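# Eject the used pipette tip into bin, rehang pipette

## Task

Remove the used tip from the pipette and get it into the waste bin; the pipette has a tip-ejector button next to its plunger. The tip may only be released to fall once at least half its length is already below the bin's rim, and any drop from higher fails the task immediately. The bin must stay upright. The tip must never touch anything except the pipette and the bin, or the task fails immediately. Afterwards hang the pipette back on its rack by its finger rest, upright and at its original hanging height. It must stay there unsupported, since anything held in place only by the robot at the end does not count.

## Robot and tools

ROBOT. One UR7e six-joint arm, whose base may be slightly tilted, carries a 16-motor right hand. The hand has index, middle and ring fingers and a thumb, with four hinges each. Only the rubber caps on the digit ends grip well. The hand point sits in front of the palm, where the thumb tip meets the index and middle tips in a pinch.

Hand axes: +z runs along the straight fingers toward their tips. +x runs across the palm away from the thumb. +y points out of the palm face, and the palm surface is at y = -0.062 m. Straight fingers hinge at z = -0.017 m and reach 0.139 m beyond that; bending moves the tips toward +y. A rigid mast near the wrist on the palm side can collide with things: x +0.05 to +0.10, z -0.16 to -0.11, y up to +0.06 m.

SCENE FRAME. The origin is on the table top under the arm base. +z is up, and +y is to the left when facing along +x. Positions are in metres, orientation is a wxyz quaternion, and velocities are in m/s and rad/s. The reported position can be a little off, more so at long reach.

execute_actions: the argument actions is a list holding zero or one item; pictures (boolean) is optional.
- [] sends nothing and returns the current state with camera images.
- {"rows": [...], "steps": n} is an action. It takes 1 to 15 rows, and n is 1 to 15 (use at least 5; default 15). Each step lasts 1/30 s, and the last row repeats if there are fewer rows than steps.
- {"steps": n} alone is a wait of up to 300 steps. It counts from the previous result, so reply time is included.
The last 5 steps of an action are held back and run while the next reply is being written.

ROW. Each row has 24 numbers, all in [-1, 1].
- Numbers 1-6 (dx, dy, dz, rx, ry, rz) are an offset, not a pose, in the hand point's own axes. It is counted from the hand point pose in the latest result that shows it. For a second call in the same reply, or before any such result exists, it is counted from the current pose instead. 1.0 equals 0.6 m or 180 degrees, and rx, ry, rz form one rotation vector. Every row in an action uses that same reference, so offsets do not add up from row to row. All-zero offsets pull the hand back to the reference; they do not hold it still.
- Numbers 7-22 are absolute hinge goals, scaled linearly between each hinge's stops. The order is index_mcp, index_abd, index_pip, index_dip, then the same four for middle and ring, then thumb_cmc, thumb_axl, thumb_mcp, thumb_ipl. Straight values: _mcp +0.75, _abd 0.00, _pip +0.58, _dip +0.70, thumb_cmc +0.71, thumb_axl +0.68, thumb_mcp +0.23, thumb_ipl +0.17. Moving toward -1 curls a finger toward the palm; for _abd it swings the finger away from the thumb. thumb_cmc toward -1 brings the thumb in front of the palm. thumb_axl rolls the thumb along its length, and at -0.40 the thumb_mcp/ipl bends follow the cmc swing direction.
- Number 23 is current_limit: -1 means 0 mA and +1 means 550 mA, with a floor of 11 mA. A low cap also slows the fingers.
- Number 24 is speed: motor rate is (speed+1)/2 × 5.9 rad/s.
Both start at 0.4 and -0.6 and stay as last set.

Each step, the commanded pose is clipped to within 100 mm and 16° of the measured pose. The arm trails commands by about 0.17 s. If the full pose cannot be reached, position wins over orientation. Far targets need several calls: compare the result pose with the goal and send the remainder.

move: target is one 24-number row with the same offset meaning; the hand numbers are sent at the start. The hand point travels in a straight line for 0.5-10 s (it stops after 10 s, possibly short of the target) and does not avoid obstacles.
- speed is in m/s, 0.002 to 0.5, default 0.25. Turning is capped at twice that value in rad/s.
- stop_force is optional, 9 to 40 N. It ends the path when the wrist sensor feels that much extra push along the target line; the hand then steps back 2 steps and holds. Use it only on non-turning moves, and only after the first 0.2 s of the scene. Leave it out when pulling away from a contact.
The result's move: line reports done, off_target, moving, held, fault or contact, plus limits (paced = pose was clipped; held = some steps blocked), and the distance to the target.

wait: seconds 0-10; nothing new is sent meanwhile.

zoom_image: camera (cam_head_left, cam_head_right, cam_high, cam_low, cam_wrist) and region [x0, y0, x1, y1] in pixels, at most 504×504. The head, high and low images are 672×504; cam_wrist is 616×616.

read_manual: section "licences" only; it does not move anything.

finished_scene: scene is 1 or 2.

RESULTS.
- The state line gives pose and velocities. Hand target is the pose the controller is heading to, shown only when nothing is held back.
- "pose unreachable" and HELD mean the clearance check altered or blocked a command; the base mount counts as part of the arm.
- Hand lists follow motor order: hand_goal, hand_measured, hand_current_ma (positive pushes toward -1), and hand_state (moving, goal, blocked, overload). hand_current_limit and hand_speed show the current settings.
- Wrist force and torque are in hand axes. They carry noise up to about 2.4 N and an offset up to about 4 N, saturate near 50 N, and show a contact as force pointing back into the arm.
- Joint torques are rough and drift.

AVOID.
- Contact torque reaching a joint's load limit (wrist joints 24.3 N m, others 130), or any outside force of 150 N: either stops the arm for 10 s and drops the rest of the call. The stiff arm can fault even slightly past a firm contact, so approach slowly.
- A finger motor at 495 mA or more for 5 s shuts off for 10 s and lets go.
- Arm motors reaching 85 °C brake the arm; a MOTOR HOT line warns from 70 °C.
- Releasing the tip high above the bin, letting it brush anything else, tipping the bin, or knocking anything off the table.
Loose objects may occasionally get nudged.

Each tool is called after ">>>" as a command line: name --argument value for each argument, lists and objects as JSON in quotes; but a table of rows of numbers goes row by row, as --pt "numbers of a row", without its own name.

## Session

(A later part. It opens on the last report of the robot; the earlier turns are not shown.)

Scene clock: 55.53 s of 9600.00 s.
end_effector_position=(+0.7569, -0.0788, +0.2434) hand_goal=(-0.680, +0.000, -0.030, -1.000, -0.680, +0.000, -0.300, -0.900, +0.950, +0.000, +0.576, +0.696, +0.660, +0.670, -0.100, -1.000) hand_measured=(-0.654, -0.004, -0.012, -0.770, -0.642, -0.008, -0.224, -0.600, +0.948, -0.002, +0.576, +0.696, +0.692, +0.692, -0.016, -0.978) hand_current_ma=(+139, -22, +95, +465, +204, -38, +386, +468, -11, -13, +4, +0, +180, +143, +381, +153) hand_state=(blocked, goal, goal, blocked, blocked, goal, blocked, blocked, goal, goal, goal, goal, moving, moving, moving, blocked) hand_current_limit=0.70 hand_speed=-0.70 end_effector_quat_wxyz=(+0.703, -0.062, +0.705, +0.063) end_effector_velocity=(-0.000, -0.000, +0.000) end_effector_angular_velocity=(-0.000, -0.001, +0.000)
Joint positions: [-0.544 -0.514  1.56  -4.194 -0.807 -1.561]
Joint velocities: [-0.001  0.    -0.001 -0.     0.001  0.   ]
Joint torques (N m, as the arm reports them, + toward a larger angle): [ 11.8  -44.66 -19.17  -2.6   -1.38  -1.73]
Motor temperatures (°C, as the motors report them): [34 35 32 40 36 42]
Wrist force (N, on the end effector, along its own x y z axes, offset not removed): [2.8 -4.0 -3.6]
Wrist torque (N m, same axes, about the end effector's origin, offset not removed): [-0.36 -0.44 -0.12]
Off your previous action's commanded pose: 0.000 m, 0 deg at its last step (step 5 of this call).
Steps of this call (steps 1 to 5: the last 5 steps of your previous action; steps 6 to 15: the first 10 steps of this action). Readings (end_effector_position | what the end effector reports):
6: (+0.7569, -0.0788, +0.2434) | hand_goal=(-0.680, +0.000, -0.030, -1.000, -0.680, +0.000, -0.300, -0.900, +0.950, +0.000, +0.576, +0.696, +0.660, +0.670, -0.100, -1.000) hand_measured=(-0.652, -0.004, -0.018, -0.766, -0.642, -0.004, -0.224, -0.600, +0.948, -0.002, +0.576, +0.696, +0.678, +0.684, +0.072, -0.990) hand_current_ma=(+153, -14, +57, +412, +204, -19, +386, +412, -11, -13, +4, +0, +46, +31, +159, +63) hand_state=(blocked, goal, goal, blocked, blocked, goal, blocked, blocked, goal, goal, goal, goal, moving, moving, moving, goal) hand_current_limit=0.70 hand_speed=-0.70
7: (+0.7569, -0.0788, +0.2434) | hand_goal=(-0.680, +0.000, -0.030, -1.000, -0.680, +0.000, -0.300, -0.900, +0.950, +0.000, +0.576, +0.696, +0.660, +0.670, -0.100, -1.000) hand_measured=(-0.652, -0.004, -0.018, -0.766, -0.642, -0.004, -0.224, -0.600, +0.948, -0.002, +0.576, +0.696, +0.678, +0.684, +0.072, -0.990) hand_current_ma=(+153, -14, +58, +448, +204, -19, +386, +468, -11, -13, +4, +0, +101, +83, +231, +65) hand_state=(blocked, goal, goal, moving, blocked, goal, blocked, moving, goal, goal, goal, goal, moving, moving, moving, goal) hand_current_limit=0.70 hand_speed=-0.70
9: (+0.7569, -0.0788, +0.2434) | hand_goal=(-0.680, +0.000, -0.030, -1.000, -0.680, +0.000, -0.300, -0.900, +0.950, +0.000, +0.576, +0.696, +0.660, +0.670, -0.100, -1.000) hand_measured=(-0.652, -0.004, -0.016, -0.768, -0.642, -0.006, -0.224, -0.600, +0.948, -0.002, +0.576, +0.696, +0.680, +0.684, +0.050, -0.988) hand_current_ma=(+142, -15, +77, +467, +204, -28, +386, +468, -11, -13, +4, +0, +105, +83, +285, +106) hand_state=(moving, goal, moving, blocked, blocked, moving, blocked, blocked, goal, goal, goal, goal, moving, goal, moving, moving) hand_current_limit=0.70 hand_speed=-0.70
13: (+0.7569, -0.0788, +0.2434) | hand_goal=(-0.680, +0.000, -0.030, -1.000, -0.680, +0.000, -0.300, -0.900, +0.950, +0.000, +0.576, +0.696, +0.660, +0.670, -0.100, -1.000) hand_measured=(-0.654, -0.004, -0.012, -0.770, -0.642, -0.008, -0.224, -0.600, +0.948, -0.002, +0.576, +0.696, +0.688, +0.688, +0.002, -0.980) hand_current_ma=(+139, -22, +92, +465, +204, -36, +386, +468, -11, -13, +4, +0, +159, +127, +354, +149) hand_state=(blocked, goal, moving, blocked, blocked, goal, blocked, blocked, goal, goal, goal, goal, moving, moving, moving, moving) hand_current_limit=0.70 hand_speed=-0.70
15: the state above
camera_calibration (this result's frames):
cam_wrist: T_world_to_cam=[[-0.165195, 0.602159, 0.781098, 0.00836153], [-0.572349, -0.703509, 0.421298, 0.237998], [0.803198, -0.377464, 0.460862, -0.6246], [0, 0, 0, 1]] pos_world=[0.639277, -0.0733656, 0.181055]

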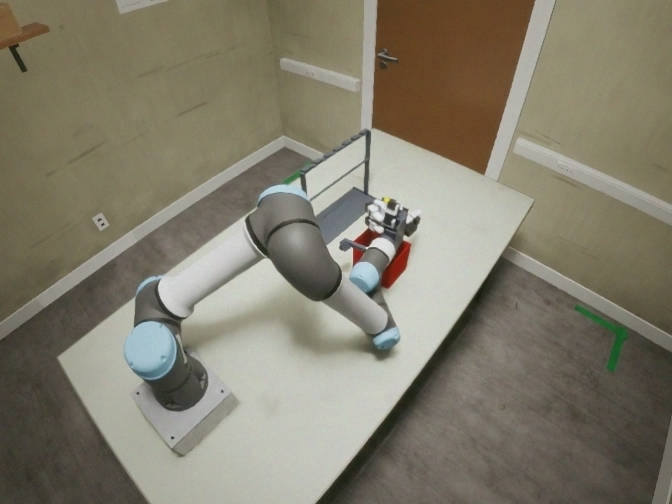

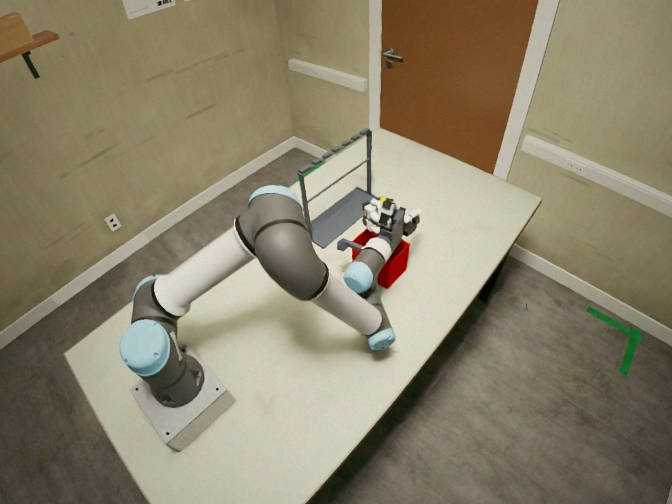

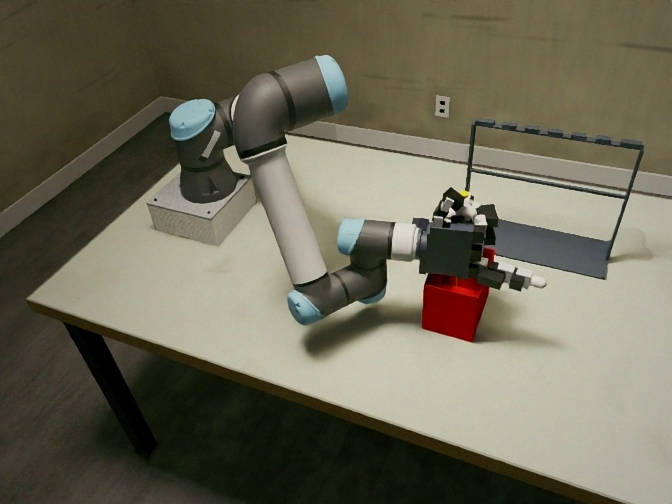

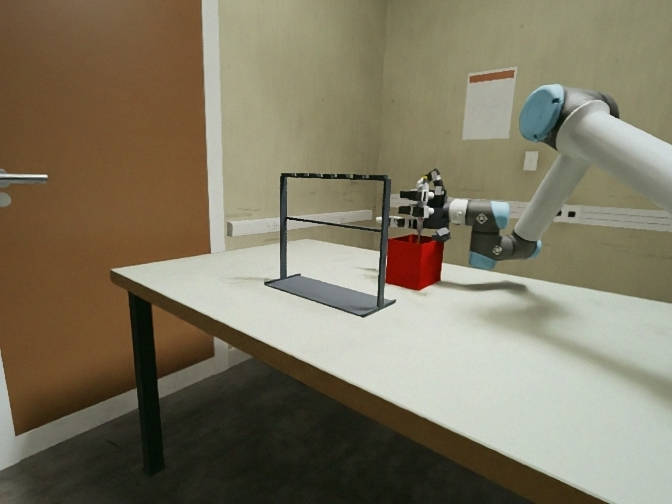

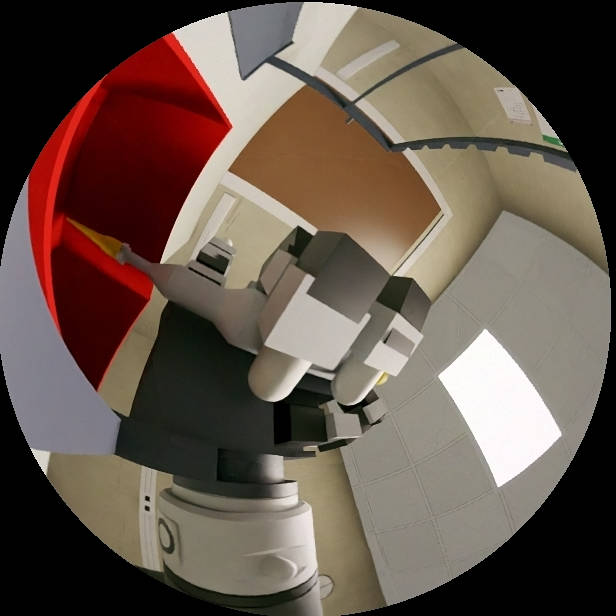

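>>> execute_actions --actions '[]'

>>> zoom_image --camera "cam_high" --region '[400, 170, 520, 260]'

>>> zoom_image --camera "cam_head_right" --region '[350, 185, 430, 245]'

Scene clock: 55.70 s of 9600.00 s.
end_effector_position=(+0.7569, -0.0788, +0.2434) hand_goal=(-0.680, +0.000, -0.030, -1.000, -0.680, +0.000, -0.300, -0.900, +0.950, +0.000, +0.576, +0.696, +0.660, +0.670, -0.100, -1.000) hand_measured=(-0.654, -0.006, -0.012, -0.770, -0.642, -0.008, -0.224, -0.600, +0.948, -0.002, +0.576, +0.696, +0.694, +0.692, -0.022, -0.976) hand_current_ma=(+139, -22, +94, +467, +204, -37, +386, +467, -11, -13, +4, +0, +178, +136, +467, +157) hand_state=(blocked, goal, goal, blocked, blocked, goal, blocked, blocked, goal, goal, goal, goal, blocked, blocked, blocked, blocked) hand_current_limit=0.70 hand_speed=-0.70 end_effector_quat_wxyz=(+0.703, -0.062, +0.705, +0.063) end_effector_velocity=(-0.000, +0.001, -0.000) end_effector_angular_velocity=(+0.001, +0.001, +0.001)
Joint positions: [-0.544 -0.514  1.56  -4.194 -0.807 -1.561]
Joint velocities: [ 0.    -0.     0.001 -0.     0.001  0.   ]
Joint torques (N m, as the arm reports them, + toward a larger angle): [ 10.38 -45.07 -18.26  -2.73  -1.57  -1.56]
Motor temperatures (°C, as the motors report them): [34 35 32 40 36 42]
Wrist force (N, on the end effector, along its own x y z axes, offset not removed): [0.9 0.2 0.0]
Wrist torque (N m, same axes, about the end effector's origin, offset not removed): [0.09 -0.07 -0.23]
Hand target: +0.757, -0.079, +0.243; +0.703, -0.062, +0.705, +0.063
Off the commanded pose: 0.000 m, 0 deg.
Kept back: nothing.
Steps of this call (steps 1 to 5: the last 5 steps of your previous action). Readings (end_effector_position | what the end effector reports):
1: (+0.7569, -0.0788, +0.2434) | hand_goal=(-0.680, +0.000, -0.030, -1.000, -0.680, +0.000, -0.300, -0.900, +0.950, +0.000, +0.576, +0.696, +0.660, +0.670, -0.100, -1.000) hand_measured=(-0.654, -0.006, -0.012, -0.770, -0.642, -0.008, -0.224, -0.600, +0.948, -0.002, +0.576, +0.696, +0.694, +0.692, -0.020, -0.978) hand_current_ma=(+139, -23, +94, +467, +204, -37, +386, +467, -11, -13, +4, +0, +180, +136, +451, +158) hand_state=(blocked, goal, goal, blocked, blocked, goal, blocked, blocked, goal, goal, goal, goal, moving, moving, moving, blocked) hand_current_limit=0.70 hand_speed=-0.70
2: (+0.7569, -0.0788, +0.2434) | hand_goal=(-0.680, +0.000, -0.030, -1.000, -0.680, +0.000, -0.300, -0.900, +0.950, +0.000, +0.576, +0.696, +0.660, +0.670, -0.100, -1.000) hand_measured=(-0.654, -0.006, -0.012, -0.770, -0.642, -0.008, -0.224, -0.600, +0.948, -0.002, +0.576, +0.696, +0.694, +0.692, -0.022, -0.978) hand_current_ma=(+139, -23, +94, +468, +204, -37, +386, +468, -11, -13, +4, +0, +179, +136, +468, +159) hand_state=(blocked, goal, goal, blocked, blocked, goal, blocked, blocked, goal, goal, goal, goal, blocked, blocked, moving, blocked) hand_current_limit=0.70 hand_speed=-0.70
4: (+0.7569, -0.0788, +0.2434) | hand_goal=(-0.680, +0.000, -0.030, -1.000, -0.680, +0.000, -0.300, -0.900, +0.950, +0.000, +0.576, +0.696, +0.660, +0.670, -0.100, -1.000) hand_measured=(-0.654, -0.006, -0.012, -0.770, -0.642, -0.008, -0.224, -0.600, +0.948, -0.002, +0.576, +0.696, +0.694, +0.692, -0.022, -0.976) hand_current_ma=(+139, -22, +94, +468, +204, -37, +386, +468, -11, -13, +4, +0, +178, +136, +467, +157) hand_state=(blocked, goal, goal, blocked, blocked, goal, blocked, blocked, goal, goal, goal, goal, blocked, blocked, blocked, blocked) hand_current_limit=0.70 hand_speed=-0.70
5: the state above
camera_calibration (this result's frames):
cam_wrist: T_world_to_cam=[[-0.165196, 0.60216, 0.781098, 0.00836152], [-0.572349, -0.703509, 0.421298, 0.237998], [0.803198, -0.377464, 0.460862, -0.6246], [0, 0, 0, 1]] pos_world=[0.639277, -0.0733656, 0.181055]

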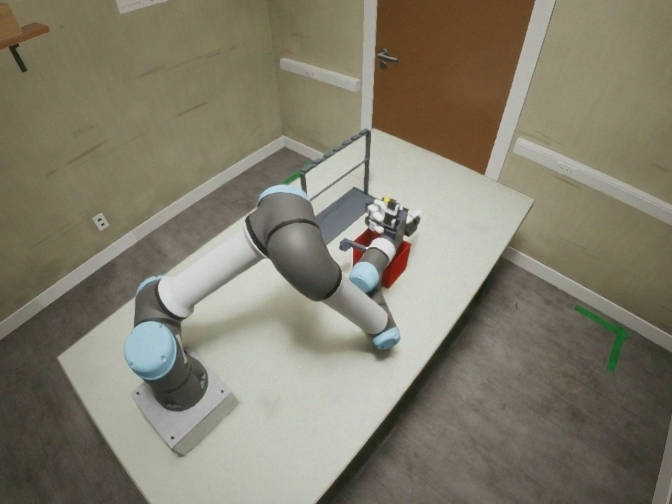

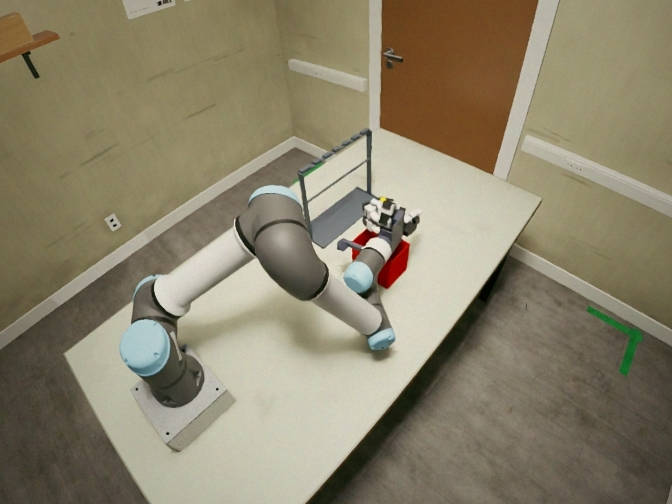

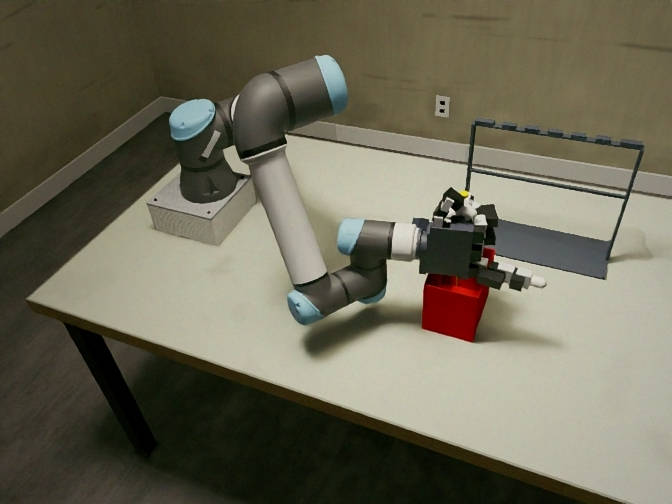

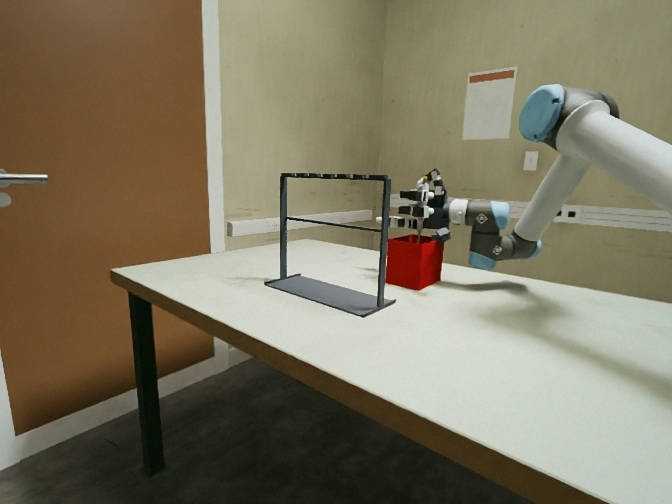

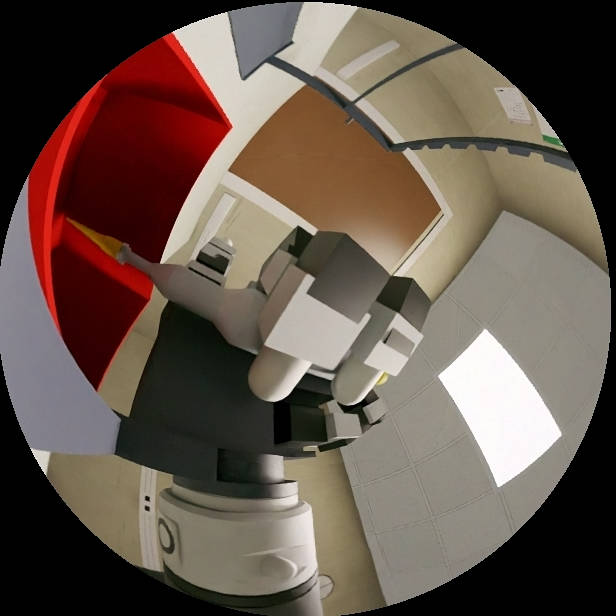

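Region (400, 170, 520, 260) of cam_high's 672x504 image, scaled by 4.200, with more detail than that image has; it fills the top 378 rows of this view, and the rest is white.

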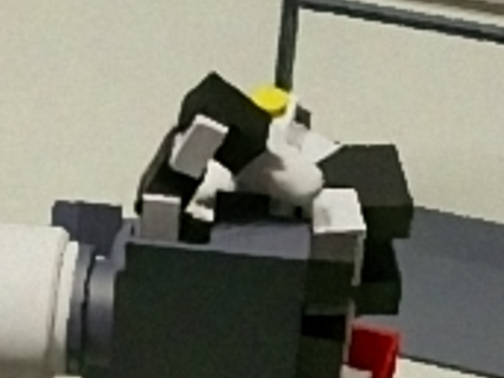

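Region (350, 185, 430, 245) of cam_head_right's 672x504 image, scaled by 6.300, with more detail than that image has; it fills the top 378 rows of this view, and the rest is white.

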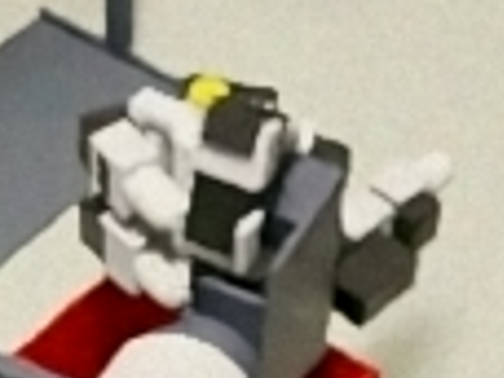

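>>> zoom_image --camera "cam_wrist" --region '[50, 200, 210, 320]'

>>> zoom_image --camera "cam_low" --region '[380, 160, 480, 250]'

Region (50, 200, 210, 320) of cam_wrist's 616x616 image, scaled by 3.150, with more detail than that image has; it fills the top 378 rows of this view, and the rest is white.

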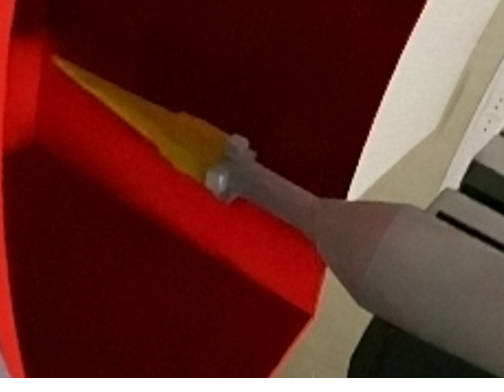

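Region (380, 160, 480, 250) of cam_low's 672x504 image, scaled by 5.040, with more detail than that image has; it fills the top 454 rows of this view, and the rest is white.

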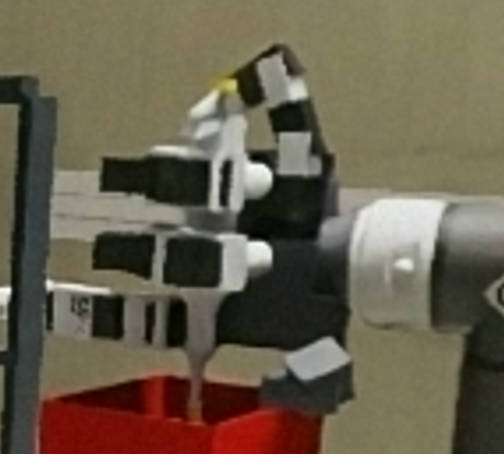

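>>> execute_actions --actions '[{"rows": [[0,0,0,0,0,0,-0.68,0,-0.03,-0.86,-0.68,0,-0.3,-0.69,0.95,0,0.576,0.696,0.68,0.678,0.2,-1.0,0.7,-0.7],[0,0,0,0,0,0,-0.68,0,-0.03,-0.86,-0.68,0,-0.3,-0.69,0.95,0,0.576,0.696,0.68,0.678,0.2,-1.0,0.7,-0.7],[0,0,0,0,0,0,-0.68,0,-0.03,-0.86,-0.68,0,-0.3,-0.69,0.95,0,0.576,0.696,0.68,0.678,0.2,-1.0,0.7,-0.7],[0,0,0,0,0,0,-0.68,0,-0.03,-0.86,-0.68,0,-0.3,-0.69,0.95,0,0.576,0.696,0.68,0.678,0.2,-1.0,0.7,-0.7],[0,0,0,0,0,0,-0.68,0,-0.03,-0.86,-0.68,0,-0.3,-0.69,0.95,0,0.576,0.696,0.68,0.678,0.2,-1.0,0.7,-0.7],[0,0,0,0,0,0,-0.68,0,-0.03,-0.86,-0.68,0,-0.3,-0.69,0.95,0,0.576,0.696,0.68,0.678,0.2,-1.0,0.7,-0.7],[0,0,0,0,0,0,-0.68,0,-0.03,-0.86,-0.68,0,-0.3,-0.69,0.95,0,0.576,0.696,0.68,0.678,0.2,-1.0,0.7,-0.7],[0,0,0,0,0,0,-0.68,0,-0.03,-0.86,-0.68,0,-0.3,-0.69,0.95,0,0.576,0.696,0.68,0.678,0.2,-1.0,0.7,-0.7],[0,0,0,0,0,0,-0.68,0,-0.03,-0.86,-0.68,0,-0.3,-0.69,0.95,0,0.576,0.696,0.68,0.678,0.2,-1.0,0.7,-0.7],[0,0,0,0,0,0,-0.68,0,-0.03,-0.86,-0.68,0,-0.3,-0.69,0.95,0,0.576,0.696,0.68,0.678,0.2,-1.0,0.7,-0.7],[0,0,0,0,0,0,-0.68,0,-0.03,-0.86,-0.68,0,-0.3,-0.69,0.95,0,0.576,0.696,0.68,0.678,0.2,-1.0,0.7,-0.7],[0,0,0,0,0,0,-0.68,0,-0.03,-0.86,-0.68,0,-0.3,-0.69,0.95,0,0.576,0.696,0.68,0.6,0.2,-1.0,0.7,-0.7]], "steps": 15}]'

>>> wait --seconds 0.3

>>> zoom_image --camera "cam_high" --region '[400, 170, 520, 260]'

>>> zoom_image --camera "cam_head_right" --region '[350, 185, 430, 245]'

Scene clock: 60.33 s of 9600.00 s.
end_effector_position=(+0.7569, -0.0788, +0.2434) hand_goal=(-0.680, +0.000, -0.030, -0.860, -0.680, +0.000, -0.300, -0.690, +0.950, +0.000, +0.576, +0.696, +0.680, +0.678, +0.200, -1.000) hand_measured=(-0.656, -0.006, -0.010, -0.772, -0.642, -0.008, -0.224, -0.600, +0.948, -0.002, +0.576, +0.696, +0.698, +0.692, +0.050, -0.992) hand_current_ma=(+131, -28, +100, +449, +204, -38, +386, +461, -11, -13, +4, +0, +72, +65, -76, +27) hand_state=(blocked, goal, goal, blocked, blocked, goal, blocked, blocked, goal, goal, goal, goal, moving, moving, moving, moving) hand_current_limit=0.70 hand_speed=-0.70 end_effector_quat_wxyz=(+0.703, -0.062, +0.705, +0.063) end_effector_velocity=(+0.000, -0.001, +0.000) end_effector_angular_velocity=(-0.000, -0.000, -0.003)
Joint positions: [-0.544 -0.514  1.56  -4.194 -0.807 -1.561]
Joint velocities: [-0.001 -0.    -0.001  0.001 -0.002  0.   ]
Joint torques (N m, as the arm reports them, + toward a larger angle): [ 11.05 -44.74 -18.72  -2.6   -1.48  -1.55]
Motor temperatures (°C, as the motors report them): [34 35 32 40 36 42]
Wrist force (N, on the end effector, along its own x y z axes, offset not removed): [-1.0 -1.2 3.7]
Wrist torque (N m, same axes, about the end effector's origin, offset not removed): [-0.65 0.04 -0.37]
Steps of this call (steps 1 to 90: nothing new was sent; then 1.30 s passed at rest; steps 91 to 100: the first 10 steps of this action). Readings (end_effector_position | what the end effector reports):
91: (+0.7569, -0.0788, +0.2434) | hand_goal=(-0.680, +0.000, -0.030, -0.860, -0.680, +0.000, -0.300, -0.690, +0.950, +0.000, +0.576, +0.696, +0.680, +0.678, +0.200, -1.000) hand_measured=(-0.654, -0.006, -0.012, -0.770, -0.642, -0.008, -0.224, -0.600, +0.948, -0.002, +0.576, +0.696, +0.694, +0.692, -0.022, -0.976) hand_current_ma=(+139, -22, +94, +467, +204, -37, +386, +467, -11, -13, +4, +0, +178, +136, +467, +157) hand_state=(blocked, goal, goal, moving, blocked, goal, blocked, moving, goal, goal, goal, goal, moving, moving, moving, blocked) hand_current_limit=0.70 hand_speed=-0.70
92: (+0.7569, -0.0788, +0.2434) | hand_goal=(-0.680, +0.000, -0.030, -0.860, -0.680, +0.000, -0.300, -0.690, +0.950, +0.000, +0.576, +0.696, +0.680, +0.678, +0.200, -1.000) hand_measured=(-0.654, -0.006, -0.012, -0.770, -0.642, -0.008, -0.224, -0.600, +0.948, -0.002, +0.576, +0.696, +0.696, +0.692, -0.022, -0.976) hand_current_ma=(+137, -23, +94, +451, +204, -37, +386, +461, -11, -13, +4, +0, +115, +99, +324, +157) hand_state=(blocked, goal, goal, moving, blocked, goal, blocked, moving, goal, goal, goal, goal, moving, moving, moving, blocked) hand_current_limit=0.70 hand_speed=-0.70
94: (+0.7569, -0.0788, +0.2434) | hand_goal=(-0.680, +0.000, -0.030, -0.860, -0.680, +0.000, -0.300, -0.690, +0.950, +0.000, +0.576, +0.696, +0.680, +0.678, +0.200, -1.000) hand_measured=(-0.654, -0.006, -0.012, -0.770, -0.642, -0.008, -0.224, -0.600, +0.948, -0.002, +0.576, +0.696, +0.702, +0.694, -0.020, -0.976) hand_current_ma=(+133, -28, +94, +452, +204, -37, +386, +461, -11, -13, +4, +0, +115, +95, +115, +157) hand_state=(blocked, goal, goal, blocked, blocked, goal, blocked, blocked, goal, goal, goal, goal, moving, goal, moving, blocked) hand_current_limit=0.70 hand_speed=-0.70
98: (+0.7569, -0.0788, +0.2434) | hand_goal=(-0.680, +0.000, -0.030, -0.860, -0.680, +0.000, -0.300, -0.690, +0.950, +0.000, +0.576, +0.696, +0.680, +0.678, +0.200, -1.000) hand_measured=(-0.656, -0.006, -0.010, -0.772, -0.642, -0.008, -0.224, -0.600, +0.948, -0.002, +0.576, +0.696, +0.702, +0.694, +0.016, -0.982) hand_current_ma=(+131, -28, +100, +450, +204, -38, +386, +461, -11, -13, +4, +0, +116, +96, -79, +85) hand_state=(blocked, goal, goal, blocked, blocked, goal, blocked, blocked, goal, goal, goal, goal, blocked, goal, moving, moving) hand_current_limit=0.70 hand_speed=-0.70
100: the state above

Scene clock: 60.80 s of 9600.00 s.
end_effector_position=(+0.7569, -0.0788, +0.2434) hand_goal=(-0.680, +0.000, -0.030, -0.860, -0.680, +0.000, -0.300, -0.690, +0.950, +0.000, +0.576, +0.696, +0.680, +0.600, +0.200, -1.000) hand_measured=(-0.656, -0.006, -0.010, -0.772, -0.642, -0.008, -0.224, -0.600, +0.948, -0.002, +0.576, +0.696, +0.682, +0.602, +0.194, -1.000) hand_current_ma=(+131, -28, +100, +449, +204, -38, +386, +461, -11, -13, +4, +0, +14, +15, -38, +4) hand_state=(blocked, goal, goal, blocked, blocked, goal, blocked, blocked, goal, goal, goal, goal, goal, goal, goal, goal) hand_current_limit=0.70 hand_speed=-0.70 end_effector_quat_wxyz=(+0.703, -0.062, +0.705, +0.063) end_effector_velocity=(+0.000, -0.000, +0.000) end_effector_angular_velocity=(-0.000, -0.001, -0.001)
Joint positions: [-0.544 -0.514  1.56  -4.194 -0.807 -1.561]
Joint velocities: [-0. -0. -0. -0. -0.  0.]
Joint torques (N m, as the arm reports them, + toward a larger angle): [ 11.56 -44.68 -19.05  -2.64  -1.28  -1.38]
Motor temperatures (°C, as the motors report them): [34 35 32 40 36 42]
Wrist force (N, on the end effector, along its own x y z axes, offset not removed): [-2.0 -2.3 2.9]
Wrist torque (N m, same axes, about the end effector's origin, offset not removed): [-0.34 0.09 -0.61]
Hand target: +0.757, -0.079, +0.243; +0.703, -0.062, +0.705, +0.063
Off the commanded pose: 0.000 m, 0 deg.
Kept back: nothing.
Steps of this call (steps 1 to 5: the last 5 steps of your previous action; steps 6 to 14: nothing new was sent). Readings (end_effector_position | what the end effector reports):
1: (+0.7569, -0.0788, +0.2434) | hand_goal=(-0.680, +0.000, -0.030, -0.860, -0.680, +0.000, -0.300, -0.690, +0.950, +0.000, +0.576, +0.696, +0.680, +0.678, +0.200, -1.000) hand_measured=(-0.656, -0.006, -0.010, -0.772, -0.642, -0.008, -0.224, -0.600, +0.948, -0.002, +0.576, +0.696, +0.694, +0.688, +0.068, -0.994) hand_current_ma=(+131, -28, +100, +449, +204, -38, +386, +461, -11, -13, +4, +0, +47, +42, -75, +14) hand_state=(blocked, goal, goal, blocked, blocked, goal, blocked, blocked, goal, goal, goal, goal, moving, moving, moving, moving) hand_current_limit=0.70 hand_speed=-0.70
2: (+0.7569, -0.0788, +0.2434) | hand_goal=(-0.680, +0.000, -0.030, -0.860, -0.680, +0.000, -0.300, -0.690, +0.950, +0.000, +0.576, +0.696, +0.680, +0.600, +0.200, -1.000) hand_measured=(-0.656, -0.006, -0.010, -0.772, -0.642, -0.008, -0.224, -0.600, +0.948, -0.002, +0.576, +0.696, +0.690, +0.686, +0.088, -0.996) hand_current_ma=(+131, -28, +100, +449, +204, -38, +386, +461, -11, -13, +4, +0, +23, +20, -75, +6) hand_state=(blocked, goal, goal, blocked, blocked, goal, blocked, blocked, goal, goal, goal, goal, moving, moving, moving, moving) hand_current_limit=0.70 hand_speed=-0.70
4: (+0.7569, -0.0788, +0.2434) | hand_goal=(-0.680, +0.000, -0.030, -0.860, -0.680, +0.000, -0.300, -0.690, +0.950, +0.000, +0.576, +0.696, +0.680, +0.600, +0.200, -1.000) hand_measured=(-0.656, -0.006, -0.010, -0.772, -0.642, -0.008, -0.224, -0.600, +0.948, -0.002, +0.576, +0.696, +0.684, +0.668, +0.126, -0.998) hand_current_ma=(+131, -28, +100, +449, +204, -38, +386, +461, -11, -13, +4, +0, +17, +64, -73, +4) hand_state=(blocked, goal, goal, blocked, blocked, goal, blocked, blocked, goal, goal, goal, goal, moving, moving, moving, moving) hand_current_limit=0.70 hand_speed=-0.70
8: (+0.7569, -0.0788, +0.2434) | hand_goal=(-0.680, +0.000, -0.030, -0.860, -0.680, +0.000, -0.300, -0.690, +0.950, +0.000, +0.576, +0.696, +0.680, +0.600, +0.200, -1.000) hand_measured=(-0.656, -0.006, -0.010, -0.772, -0.642, -0.008, -0.224, -0.600, +0.948, -0.002, +0.576, +0.696, +0.682, +0.606, +0.190, -1.000) hand_current_ma=(+131, -28, +100, +449, +204, -38, +386, +461, -11, -13, +4, +0, +14, +3, -19, +4) hand_state=(blocked, goal, goal, blocked, blocked, goal, blocked, blocked, goal, goal, goal, goal, goal, moving, moving, goal) hand_current_limit=0.70 hand_speed=-0.70
14: the state above
camera_calibration (this result's frames):
cam_wrist: T_world_to_cam=[[-0.165196, 0.602159, 0.781098, 0.00836129], [-0.572349, -0.703509, 0.421298, 0.237998], [0.803198, -0.377464, 0.460862, -0.6246], [0, 0, 0, 1]] pos_world=[0.639277, -0.0733651, 0.181055]

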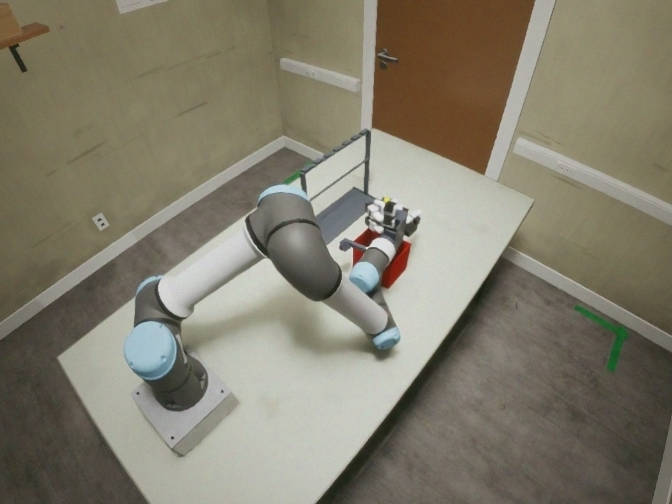

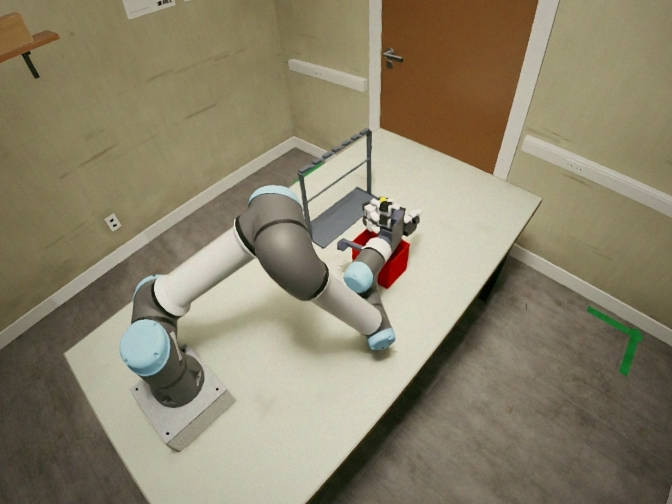

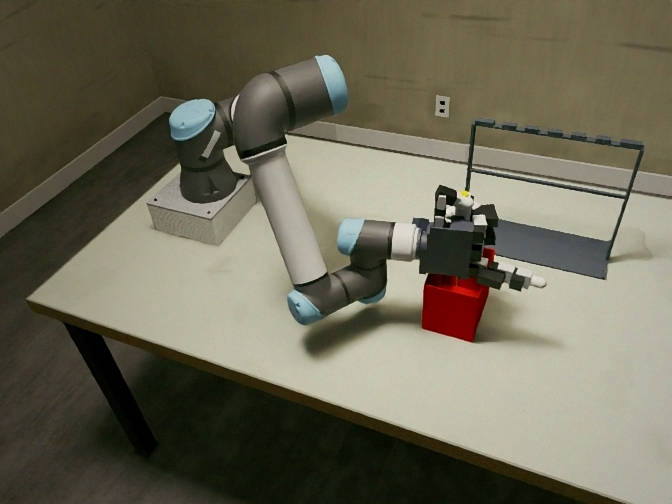

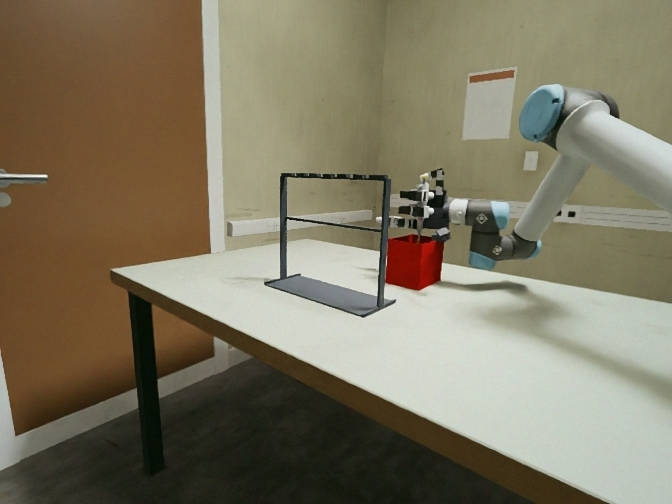

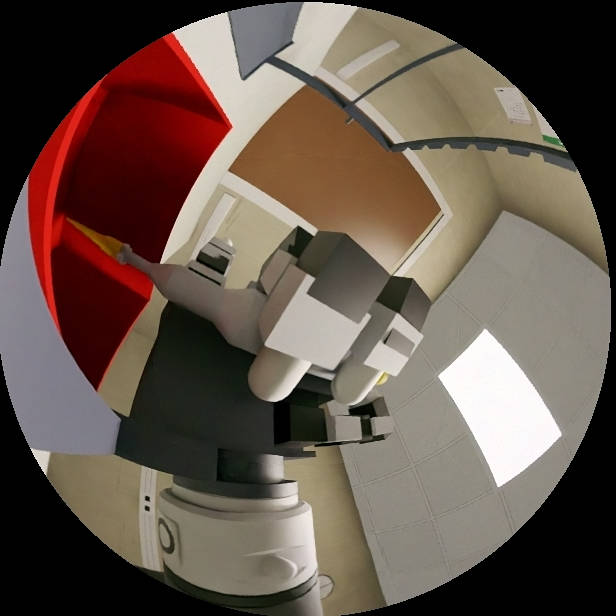

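Region (400, 170, 520, 260) of cam_high's 672x504 image, scaled by 4.200, with more detail than that image has; it fills the top 378 rows of this view, and the rest is white.

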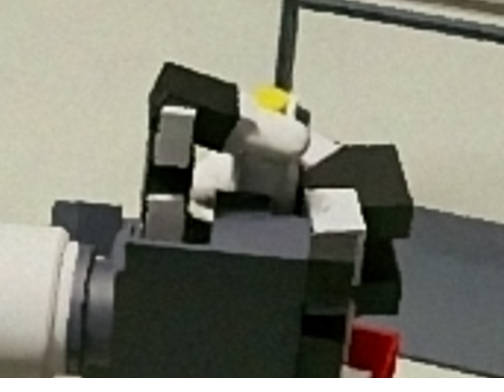

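Region (350, 185, 430, 245) of cam_head_right's 672x504 image, scaled by 6.300, with more detail than that image has; it fills the top 378 rows of this view, and the rest is white.

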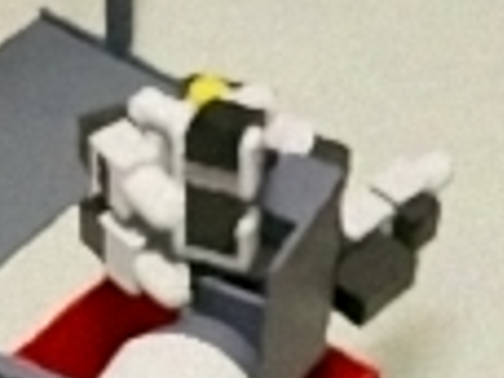

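>>> execute_actions --actions '[{"rows": [[0,0,0,0,0,0,-0.68,0,-0.03,-0.86,-0.68,0,-0.3,-0.69,0.95,0,0.576,0.696,0.67,0.59,-0.2,-1.0,1.0,-0.7]], "steps": 15}]'

>>> wait --seconds 0.5

>>> execute_actions --actions '[{"rows": [[0,0,0,0,0,0,-0.68,0,-0.03,-0.86,-0.68,0,-0.3,-0.69,0.95,0,0.576,0.696,0.67,0.59,-0.2,-1.0,0.75,-0.7]], "steps": 6}]'

>>> zoom_image --camera "cam_high" --region '[400, 170, 520, 260]'

Scene clock: 61.47 s of 9600.00 s.
end_effector_position=(+0.7569, -0.0788, +0.2434) hand_goal=(-0.680, +0.000, -0.030, -0.860, -0.680, +0.000, -0.300, -0.690, +0.950, +0.000, +0.576, +0.696, +0.670, +0.590, -0.200, -1.000) hand_measured=(-0.656, -0.006, -0.010, -0.772, -0.642, -0.008, -0.224, -0.600, +0.948, -0.002, +0.576, +0.696, +0.678, +0.592, +0.100, -0.982) hand_current_ma=(+131, -28, +100, +449, +204, -38, +386, +461, -11, -13, +4, +0, +53, +19, +417, +158) hand_state=(blocked, goal, goal, blocked, blocked, goal, blocked, blocked, goal, goal, goal, goal, moving, goal, moving, moving) hand_current_limit=1.00 hand_speed=-0.70 end_effector_quat_wxyz=(+0.703, -0.062, +0.705, +0.063) end_effector_velocity=(+0.000, -0.000, +0.001) end_effector_angular_velocity=(-0.001, -0.001, -0.000)
Joint positions: [-0.544 -0.514  1.56  -4.194 -0.807 -1.561]
Joint velocities: [-0.    -0.    -0.001  0.     0.     0.   ]
Joint torques (N m, as the arm reports them, + toward a larger angle): [ 10.88 -45.12 -18.61  -2.6   -1.5   -1.48]
Motor temperatures (°C, as the motors report them): [34 35 32 40 36 42]
Wrist force (N, on the end effector, along its own x y z axes, offset not removed): [-2.1 -3.8 1.8]
Wrist torque (N m, same axes, about the end effector's origin, offset not removed): [-0.76 0.23 -0.70]
Steps of this call (steps 1 to 10: nothing new was sent; steps 11 to 20: the first 10 steps of this action). Readings (end_effector_position | what the end effector reports):
11: (+0.7569, -0.0788, +0.2434) | hand_goal=(-0.680, +0.000, -0.030, -0.860, -0.680, +0.000, -0.300, -0.690, +0.950, +0.000, +0.576, +0.696, +0.670, +0.590, -0.200, -1.000) hand_measured=(-0.656, -0.006, -0.010, -0.772, -0.642, -0.008, -0.224, -0.600, +0.948, -0.002, +0.576, +0.696, +0.682, +0.602, +0.194, -1.000) hand_current_ma=(+131, -28, +100, +449, +204, -38, +386, +461, -11, -13, +4, +0, +14, +15, -38, +4) hand_state=(blocked, goal, goal, blocked, blocked, goal, blocked, blocked, goal, goal, goal, goal, moving, moving, moving, goal) hand_current_limit=1.00 hand_speed=-0.70
12: (+0.7569, -0.0788, +0.2434) | hand_goal=(-0.680, +0.000, -0.030, -0.860, -0.680, +0.000, -0.300, -0.690, +0.950, +0.000, +0.576, +0.696, +0.670, +0.590, -0.200, -1.000) hand_measured=(-0.656, -0.006, -0.010, -0.772, -0.642, -0.008, -0.224, -0.600, +0.948, -0.002, +0.576, +0.696, +0.682, +0.602, +0.194, -1.000) hand_current_ma=(+131, -28, +100, +449, +204, -38, +386, +461, -11, -13, +4, +0, +47, +49, +53, +4) hand_state=(blocked, goal, goal, blocked, blocked, goal, blocked, blocked, goal, goal, goal, goal, moving, moving, moving, goal) hand_current_limit=1.00 hand_speed=-0.70
14: (+0.7569, -0.0788, +0.2434) | hand_goal=(-0.680, +0.000, -0.030, -0.860, -0.680, +0.000, -0.300, -0.690, +0.950, +0.000, +0.576, +0.696, +0.670, +0.590, -0.200, -1.000) hand_measured=(-0.656, -0.006, -0.010, -0.772, -0.642, -0.008, -0.224, -0.600, +0.948, -0.002, +0.576, +0.696, +0.674, +0.594, +0.168, -1.000) hand_current_ma=(+131, -28, +100, +449, +204, -38, +386, +461, -11, -13, +4, +0, +9, +11, +36, +4) hand_state=(blocked, goal, goal, blocked, blocked, goal, blocked, blocked, goal, goal, goal, goal, moving, moving, moving, goal) hand_current_limit=1.00 hand_speed=-0.70
18: (+0.7569, -0.0788, +0.2434) | hand_goal=(-0.680, +0.000, -0.030, -0.860, -0.680, +0.000, -0.300, -0.690, +0.950, +0.000, +0.576, +0.696, +0.670, +0.590, -0.200, -1.000) hand_measured=(-0.656, -0.006, -0.010, -0.772, -0.642, -0.008, -0.224, -0.600, +0.948, -0.002, +0.576, +0.696, +0.674, +0.592, +0.120, -0.990) hand_current_ma=(+131, -28, +100, +449, +204, -38, +386, +461, -11, -13, +4, +0, +32, +17, +300, +103) hand_state=(blocked, goal, goal, blocked, blocked, goal, blocked, blocked, goal, goal, goal, goal, moving, goal, moving, moving) hand_current_limit=1.00 hand_speed=-0.70
20: the state above

Scene clock: 62.13 s of 9600.00 s.
end_effector_position=(+0.7569, -0.0788, +0.2434) hand_goal=(-0.680, +0.000, -0.030, -0.860, -0.680, +0.000, -0.300, -0.690, +0.950, +0.000, +0.576, +0.696, +0.670, +0.590, -0.200, -1.000) hand_measured=(-0.656, -0.006, -0.010, -0.772, -0.642, -0.008, -0.224, -0.600, +0.948, -0.002, +0.576, +0.696, +0.688, +0.596, +0.058, -0.964) hand_current_ma=(+131, -29, +100, +449, +204, -38, +386, +461, -11, -13, +4, +0, +88, +40, +550, +238) hand_state=(blocked, goal, goal, blocked, blocked, goal, blocked, blocked, goal, goal, goal, goal, goal, goal, blocked, blocked) hand_current_limit=1.00 hand_speed=-0.70 end_effector_quat_wxyz=(+0.703, -0.062, +0.705, +0.063) end_effector_velocity=(+0.000, -0.000, +0.000) end_effector_angular_velocity=(-0.000, -0.000, -0.000)
Joint positions: [-0.544 -0.514  1.56  -4.194 -0.807 -1.561]
Joint velocities: [ 0.     0.    -0.001  0.001 -0.     0.   ]
Joint torques (N m, as the arm reports them, + toward a larger angle): [ 11.7  -44.66 -18.17  -2.63  -1.39  -1.4 ]
Motor temperatures (°C, as the motors report them): [34 35 32 40 36 42]
Wrist force (N, on the end effector, along its own x y z axes, offset not removed): [-3.1 0.4 0.8]
Wrist torque (N m, same axes, about the end effector's origin, offset not removed): [0.23 0.48 -0.52]
Hand target: +0.757, -0.079, +0.243; +0.703, -0.062, +0.705, +0.063
Off the commanded pose: 0.000 m, 0 deg.
Kept back: nothing.
Steps of this call (steps 1 to 5: the last 5 steps of your previous action; steps 6 to 20: nothing new was sent). Readings (end_effector_position | what the end effector reports):
1: (+0.7569, -0.0788, +0.2434) | hand_goal=(-0.680, +0.000, -0.030, -0.860, -0.680, +0.000, -0.300, -0.690, +0.950, +0.000, +0.576, +0.696, +0.670, +0.590, -0.200, -1.000) hand_measured=(-0.656, -0.006, -0.010, -0.772, -0.642, -0.008, -0.224, -0.600, +0.948, -0.002, +0.576, +0.696, +0.680, +0.594, +0.090, -0.978) hand_current_ma=(+131, -28, +100, +449, +204, -38, +386, +461, -11, -13, +4, +0, +63, +24, +449, +184) hand_state=(blocked, goal, goal, blocked, blocked, goal, blocked, blocked, goal, goal, goal, goal, moving, goal, moving, moving) hand_current_limit=1.00 hand_speed=-0.70
2: (+0.7569, -0.0788, +0.2434) | hand_goal=(-0.680, +0.000, -0.030, -0.860, -0.680, +0.000, -0.300, -0.690, +0.950, +0.000, +0.576, +0.696, +0.670, +0.590, -0.200, -1.000) hand_measured=(-0.656, -0.006, -0.010, -0.772, -0.642, -0.008, -0.224, -0.600, +0.948, -0.002, +0.576, +0.696, +0.682, +0.594, +0.082, -0.974) hand_current_ma=(+131, -28, +100, +449, +204, -38, +386, +461, -11, -13, +4, +0, +69, +27, +479, +198) hand_state=(blocked, goal, goal, blocked, blocked, goal, blocked, blocked, goal, goal, goal, goal, moving, goal, moving, moving) hand_current_limit=1.00 hand_speed=-0.70
4: (+0.7569, -0.0788, +0.2434) | hand_goal=(-0.680, +0.000, -0.030, -0.860, -0.680, +0.000, -0.300, -0.690, +0.950, +0.000, +0.576, +0.696, +0.670, +0.590, -0.200, -1.000) hand_measured=(-0.656, -0.006, -0.010, -0.772, -0.642, -0.008, -0.224, -0.600, +0.948, -0.002, +0.576, +0.696, +0.684, +0.594, +0.072, -0.970) hand_current_ma=(+131, -28, +100, +449, +204, -38, +386, +461, -11, -13, +4, +0, +78, +32, +511, +217) hand_state=(blocked, goal, goal, blocked, blocked, goal, blocked, blocked, goal, goal, goal, goal, moving, goal, moving, moving) hand_current_limit=1.00 hand_speed=-0.70
8: (+0.7569, -0.0788, +0.2434) | hand_goal=(-0.680, +0.000, -0.030, -0.860, -0.680, +0.000, -0.300, -0.690, +0.950, +0.000, +0.576, +0.696, +0.670, +0.590, -0.200, -1.000) hand_measured=(-0.656, -0.006, -0.010, -0.772, -0.642, -0.008, -0.224, -0.600, +0.948, -0.002, +0.576, +0.696, +0.686, +0.596, +0.062, -0.966) hand_current_ma=(+131, -29, +100, +449, +204, -38, +386, +461, -11, -13, +4, +0, +85, +37, +538, +232) hand_state=(blocked, goal, goal, blocked, blocked, goal, blocked, blocked, goal, goal, goal, goal, goal, goal, moving, blocked) hand_current_limit=1.00 hand_speed=-0.70
20: the state above
camera_calibration (this result's frames):
cam_wrist: T_world_to_cam=[[-0.165196, 0.602159, 0.781098, 0.00836129], [-0.572348, -0.703509, 0.421298, 0.237998], [0.803198, -0.377464, 0.460862, -0.6246], [0, 0, 0, 1]] pos_world=[0.639277, -0.0733651, 0.181055]

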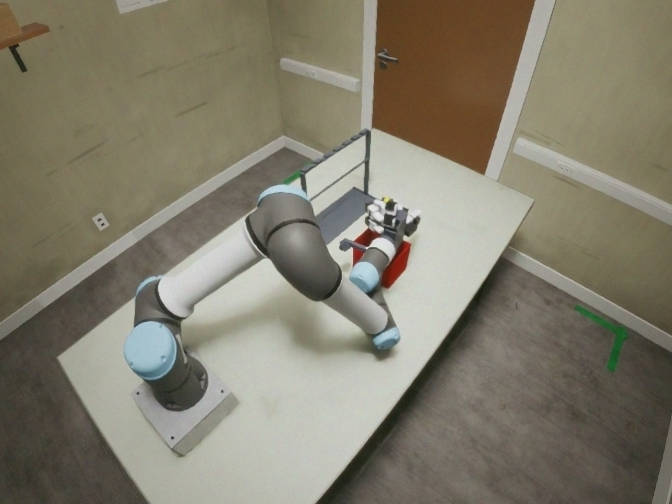

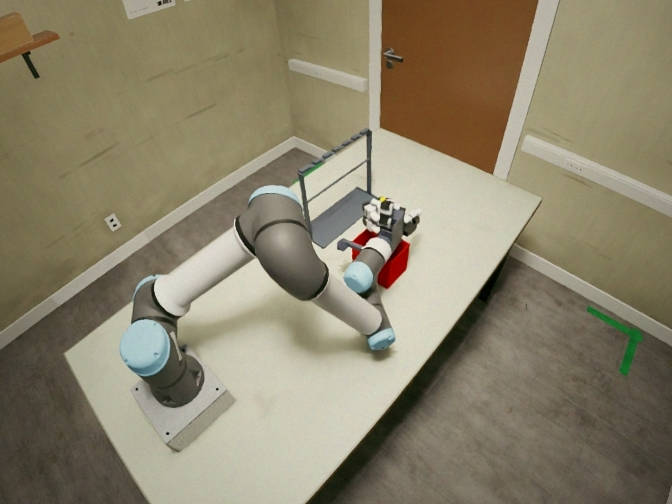

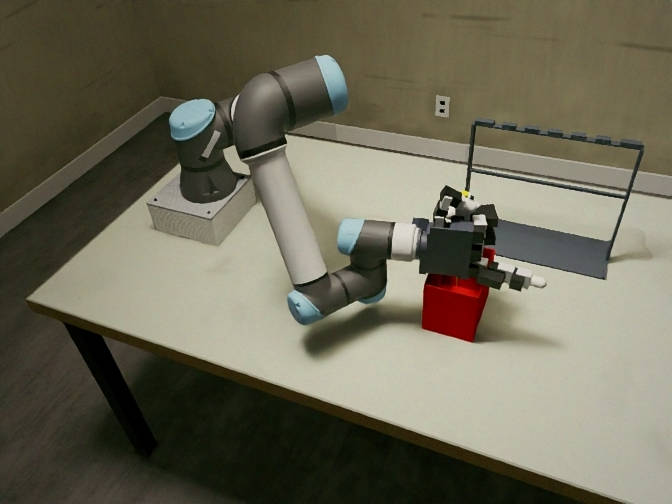

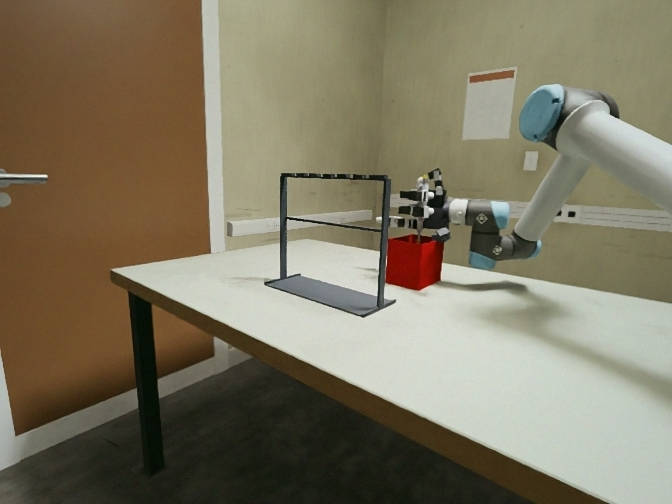

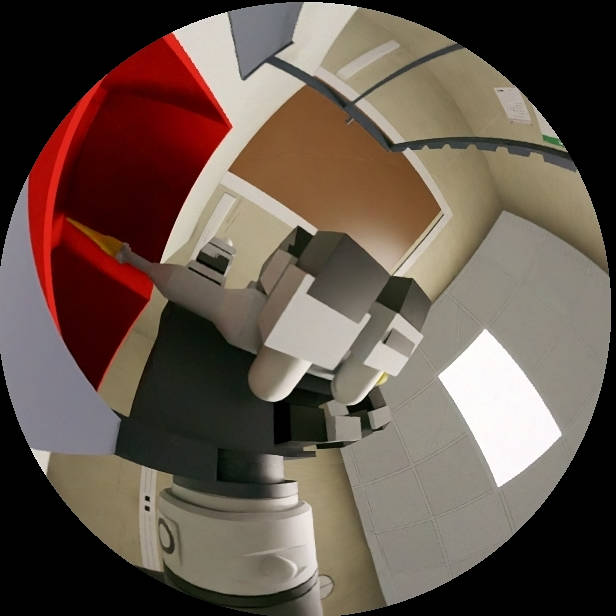

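Scene clock: 62.17 s of 9600.00 s.
end_effector_position=(+0.7569, -0.0788, +0.2434) hand_goal=(-0.680, +0.000, -0.030, -0.860, -0.680, +0.000, -0.300, -0.690, +0.950, +0.000, +0.576, +0.696, +0.670, +0.590, -0.200, -1.000) hand_measured=(-0.656, -0.006, -0.010, -0.772, -0.642, -0.008, -0.224, -0.600, +0.948, -0.002, +0.576, +0.696, +0.688, +0.596, +0.058, -0.964) hand_current_ma=(+131, -29, +100, +449, +204, -38, +386, +461, -11, -13, +4, +0, +88, +40, +550, +239) hand_state=(blocked, goal, goal, blocked, blocked, goal, blocked, blocked, goal, goal, goal, goal, goal, goal, blocked, blocked) hand_current_limit=0.75 hand_speed=-0.70 end_effector_quat_wxyz=(+0.703, -0.062, +0.705, +0.063) end_effector_velocity=(-0.000, -0.000, +0.000) end_effector_angular_velocity=(-0.000, -0.000, +0.000)
Joint positions: [-0.544 -0.514  1.56  -4.194 -0.807 -1.561]
Joint velocities: [-0.  0. -0. -0.  0.  0.]
Joint torques (N m, as the arm reports them, + toward a larger angle): [ 10.78 -43.59 -18.65  -2.7   -1.57  -1.52]
Motor temperatures (°C, as the motors report them): [34 35 32 40 36 42]
Wrist force (N, on the end effector, along its own x y z axes, offset not removed): [-3.5 -0.1 1.9]
Wrist torque (N m, same axes, about the end effector's origin, offset not removed): [-0.34 0.27 -0.80]
Steps of this call (step 1: the first step of this action). Readings (end_effector_position | what the end effector reports):
1: the state above

Region (400, 170, 520, 260) of cam_high's 672x504 image, scaled by 4.200, with more detail than that image has; it fills the top 378 rows of this view, and the rest is white.

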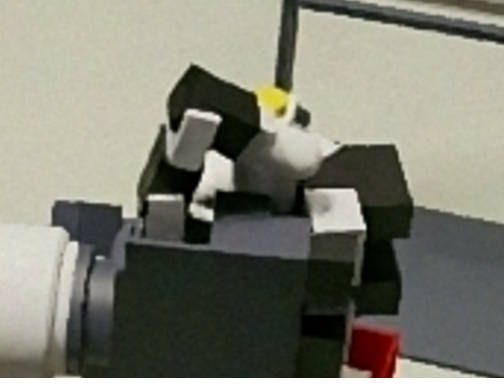

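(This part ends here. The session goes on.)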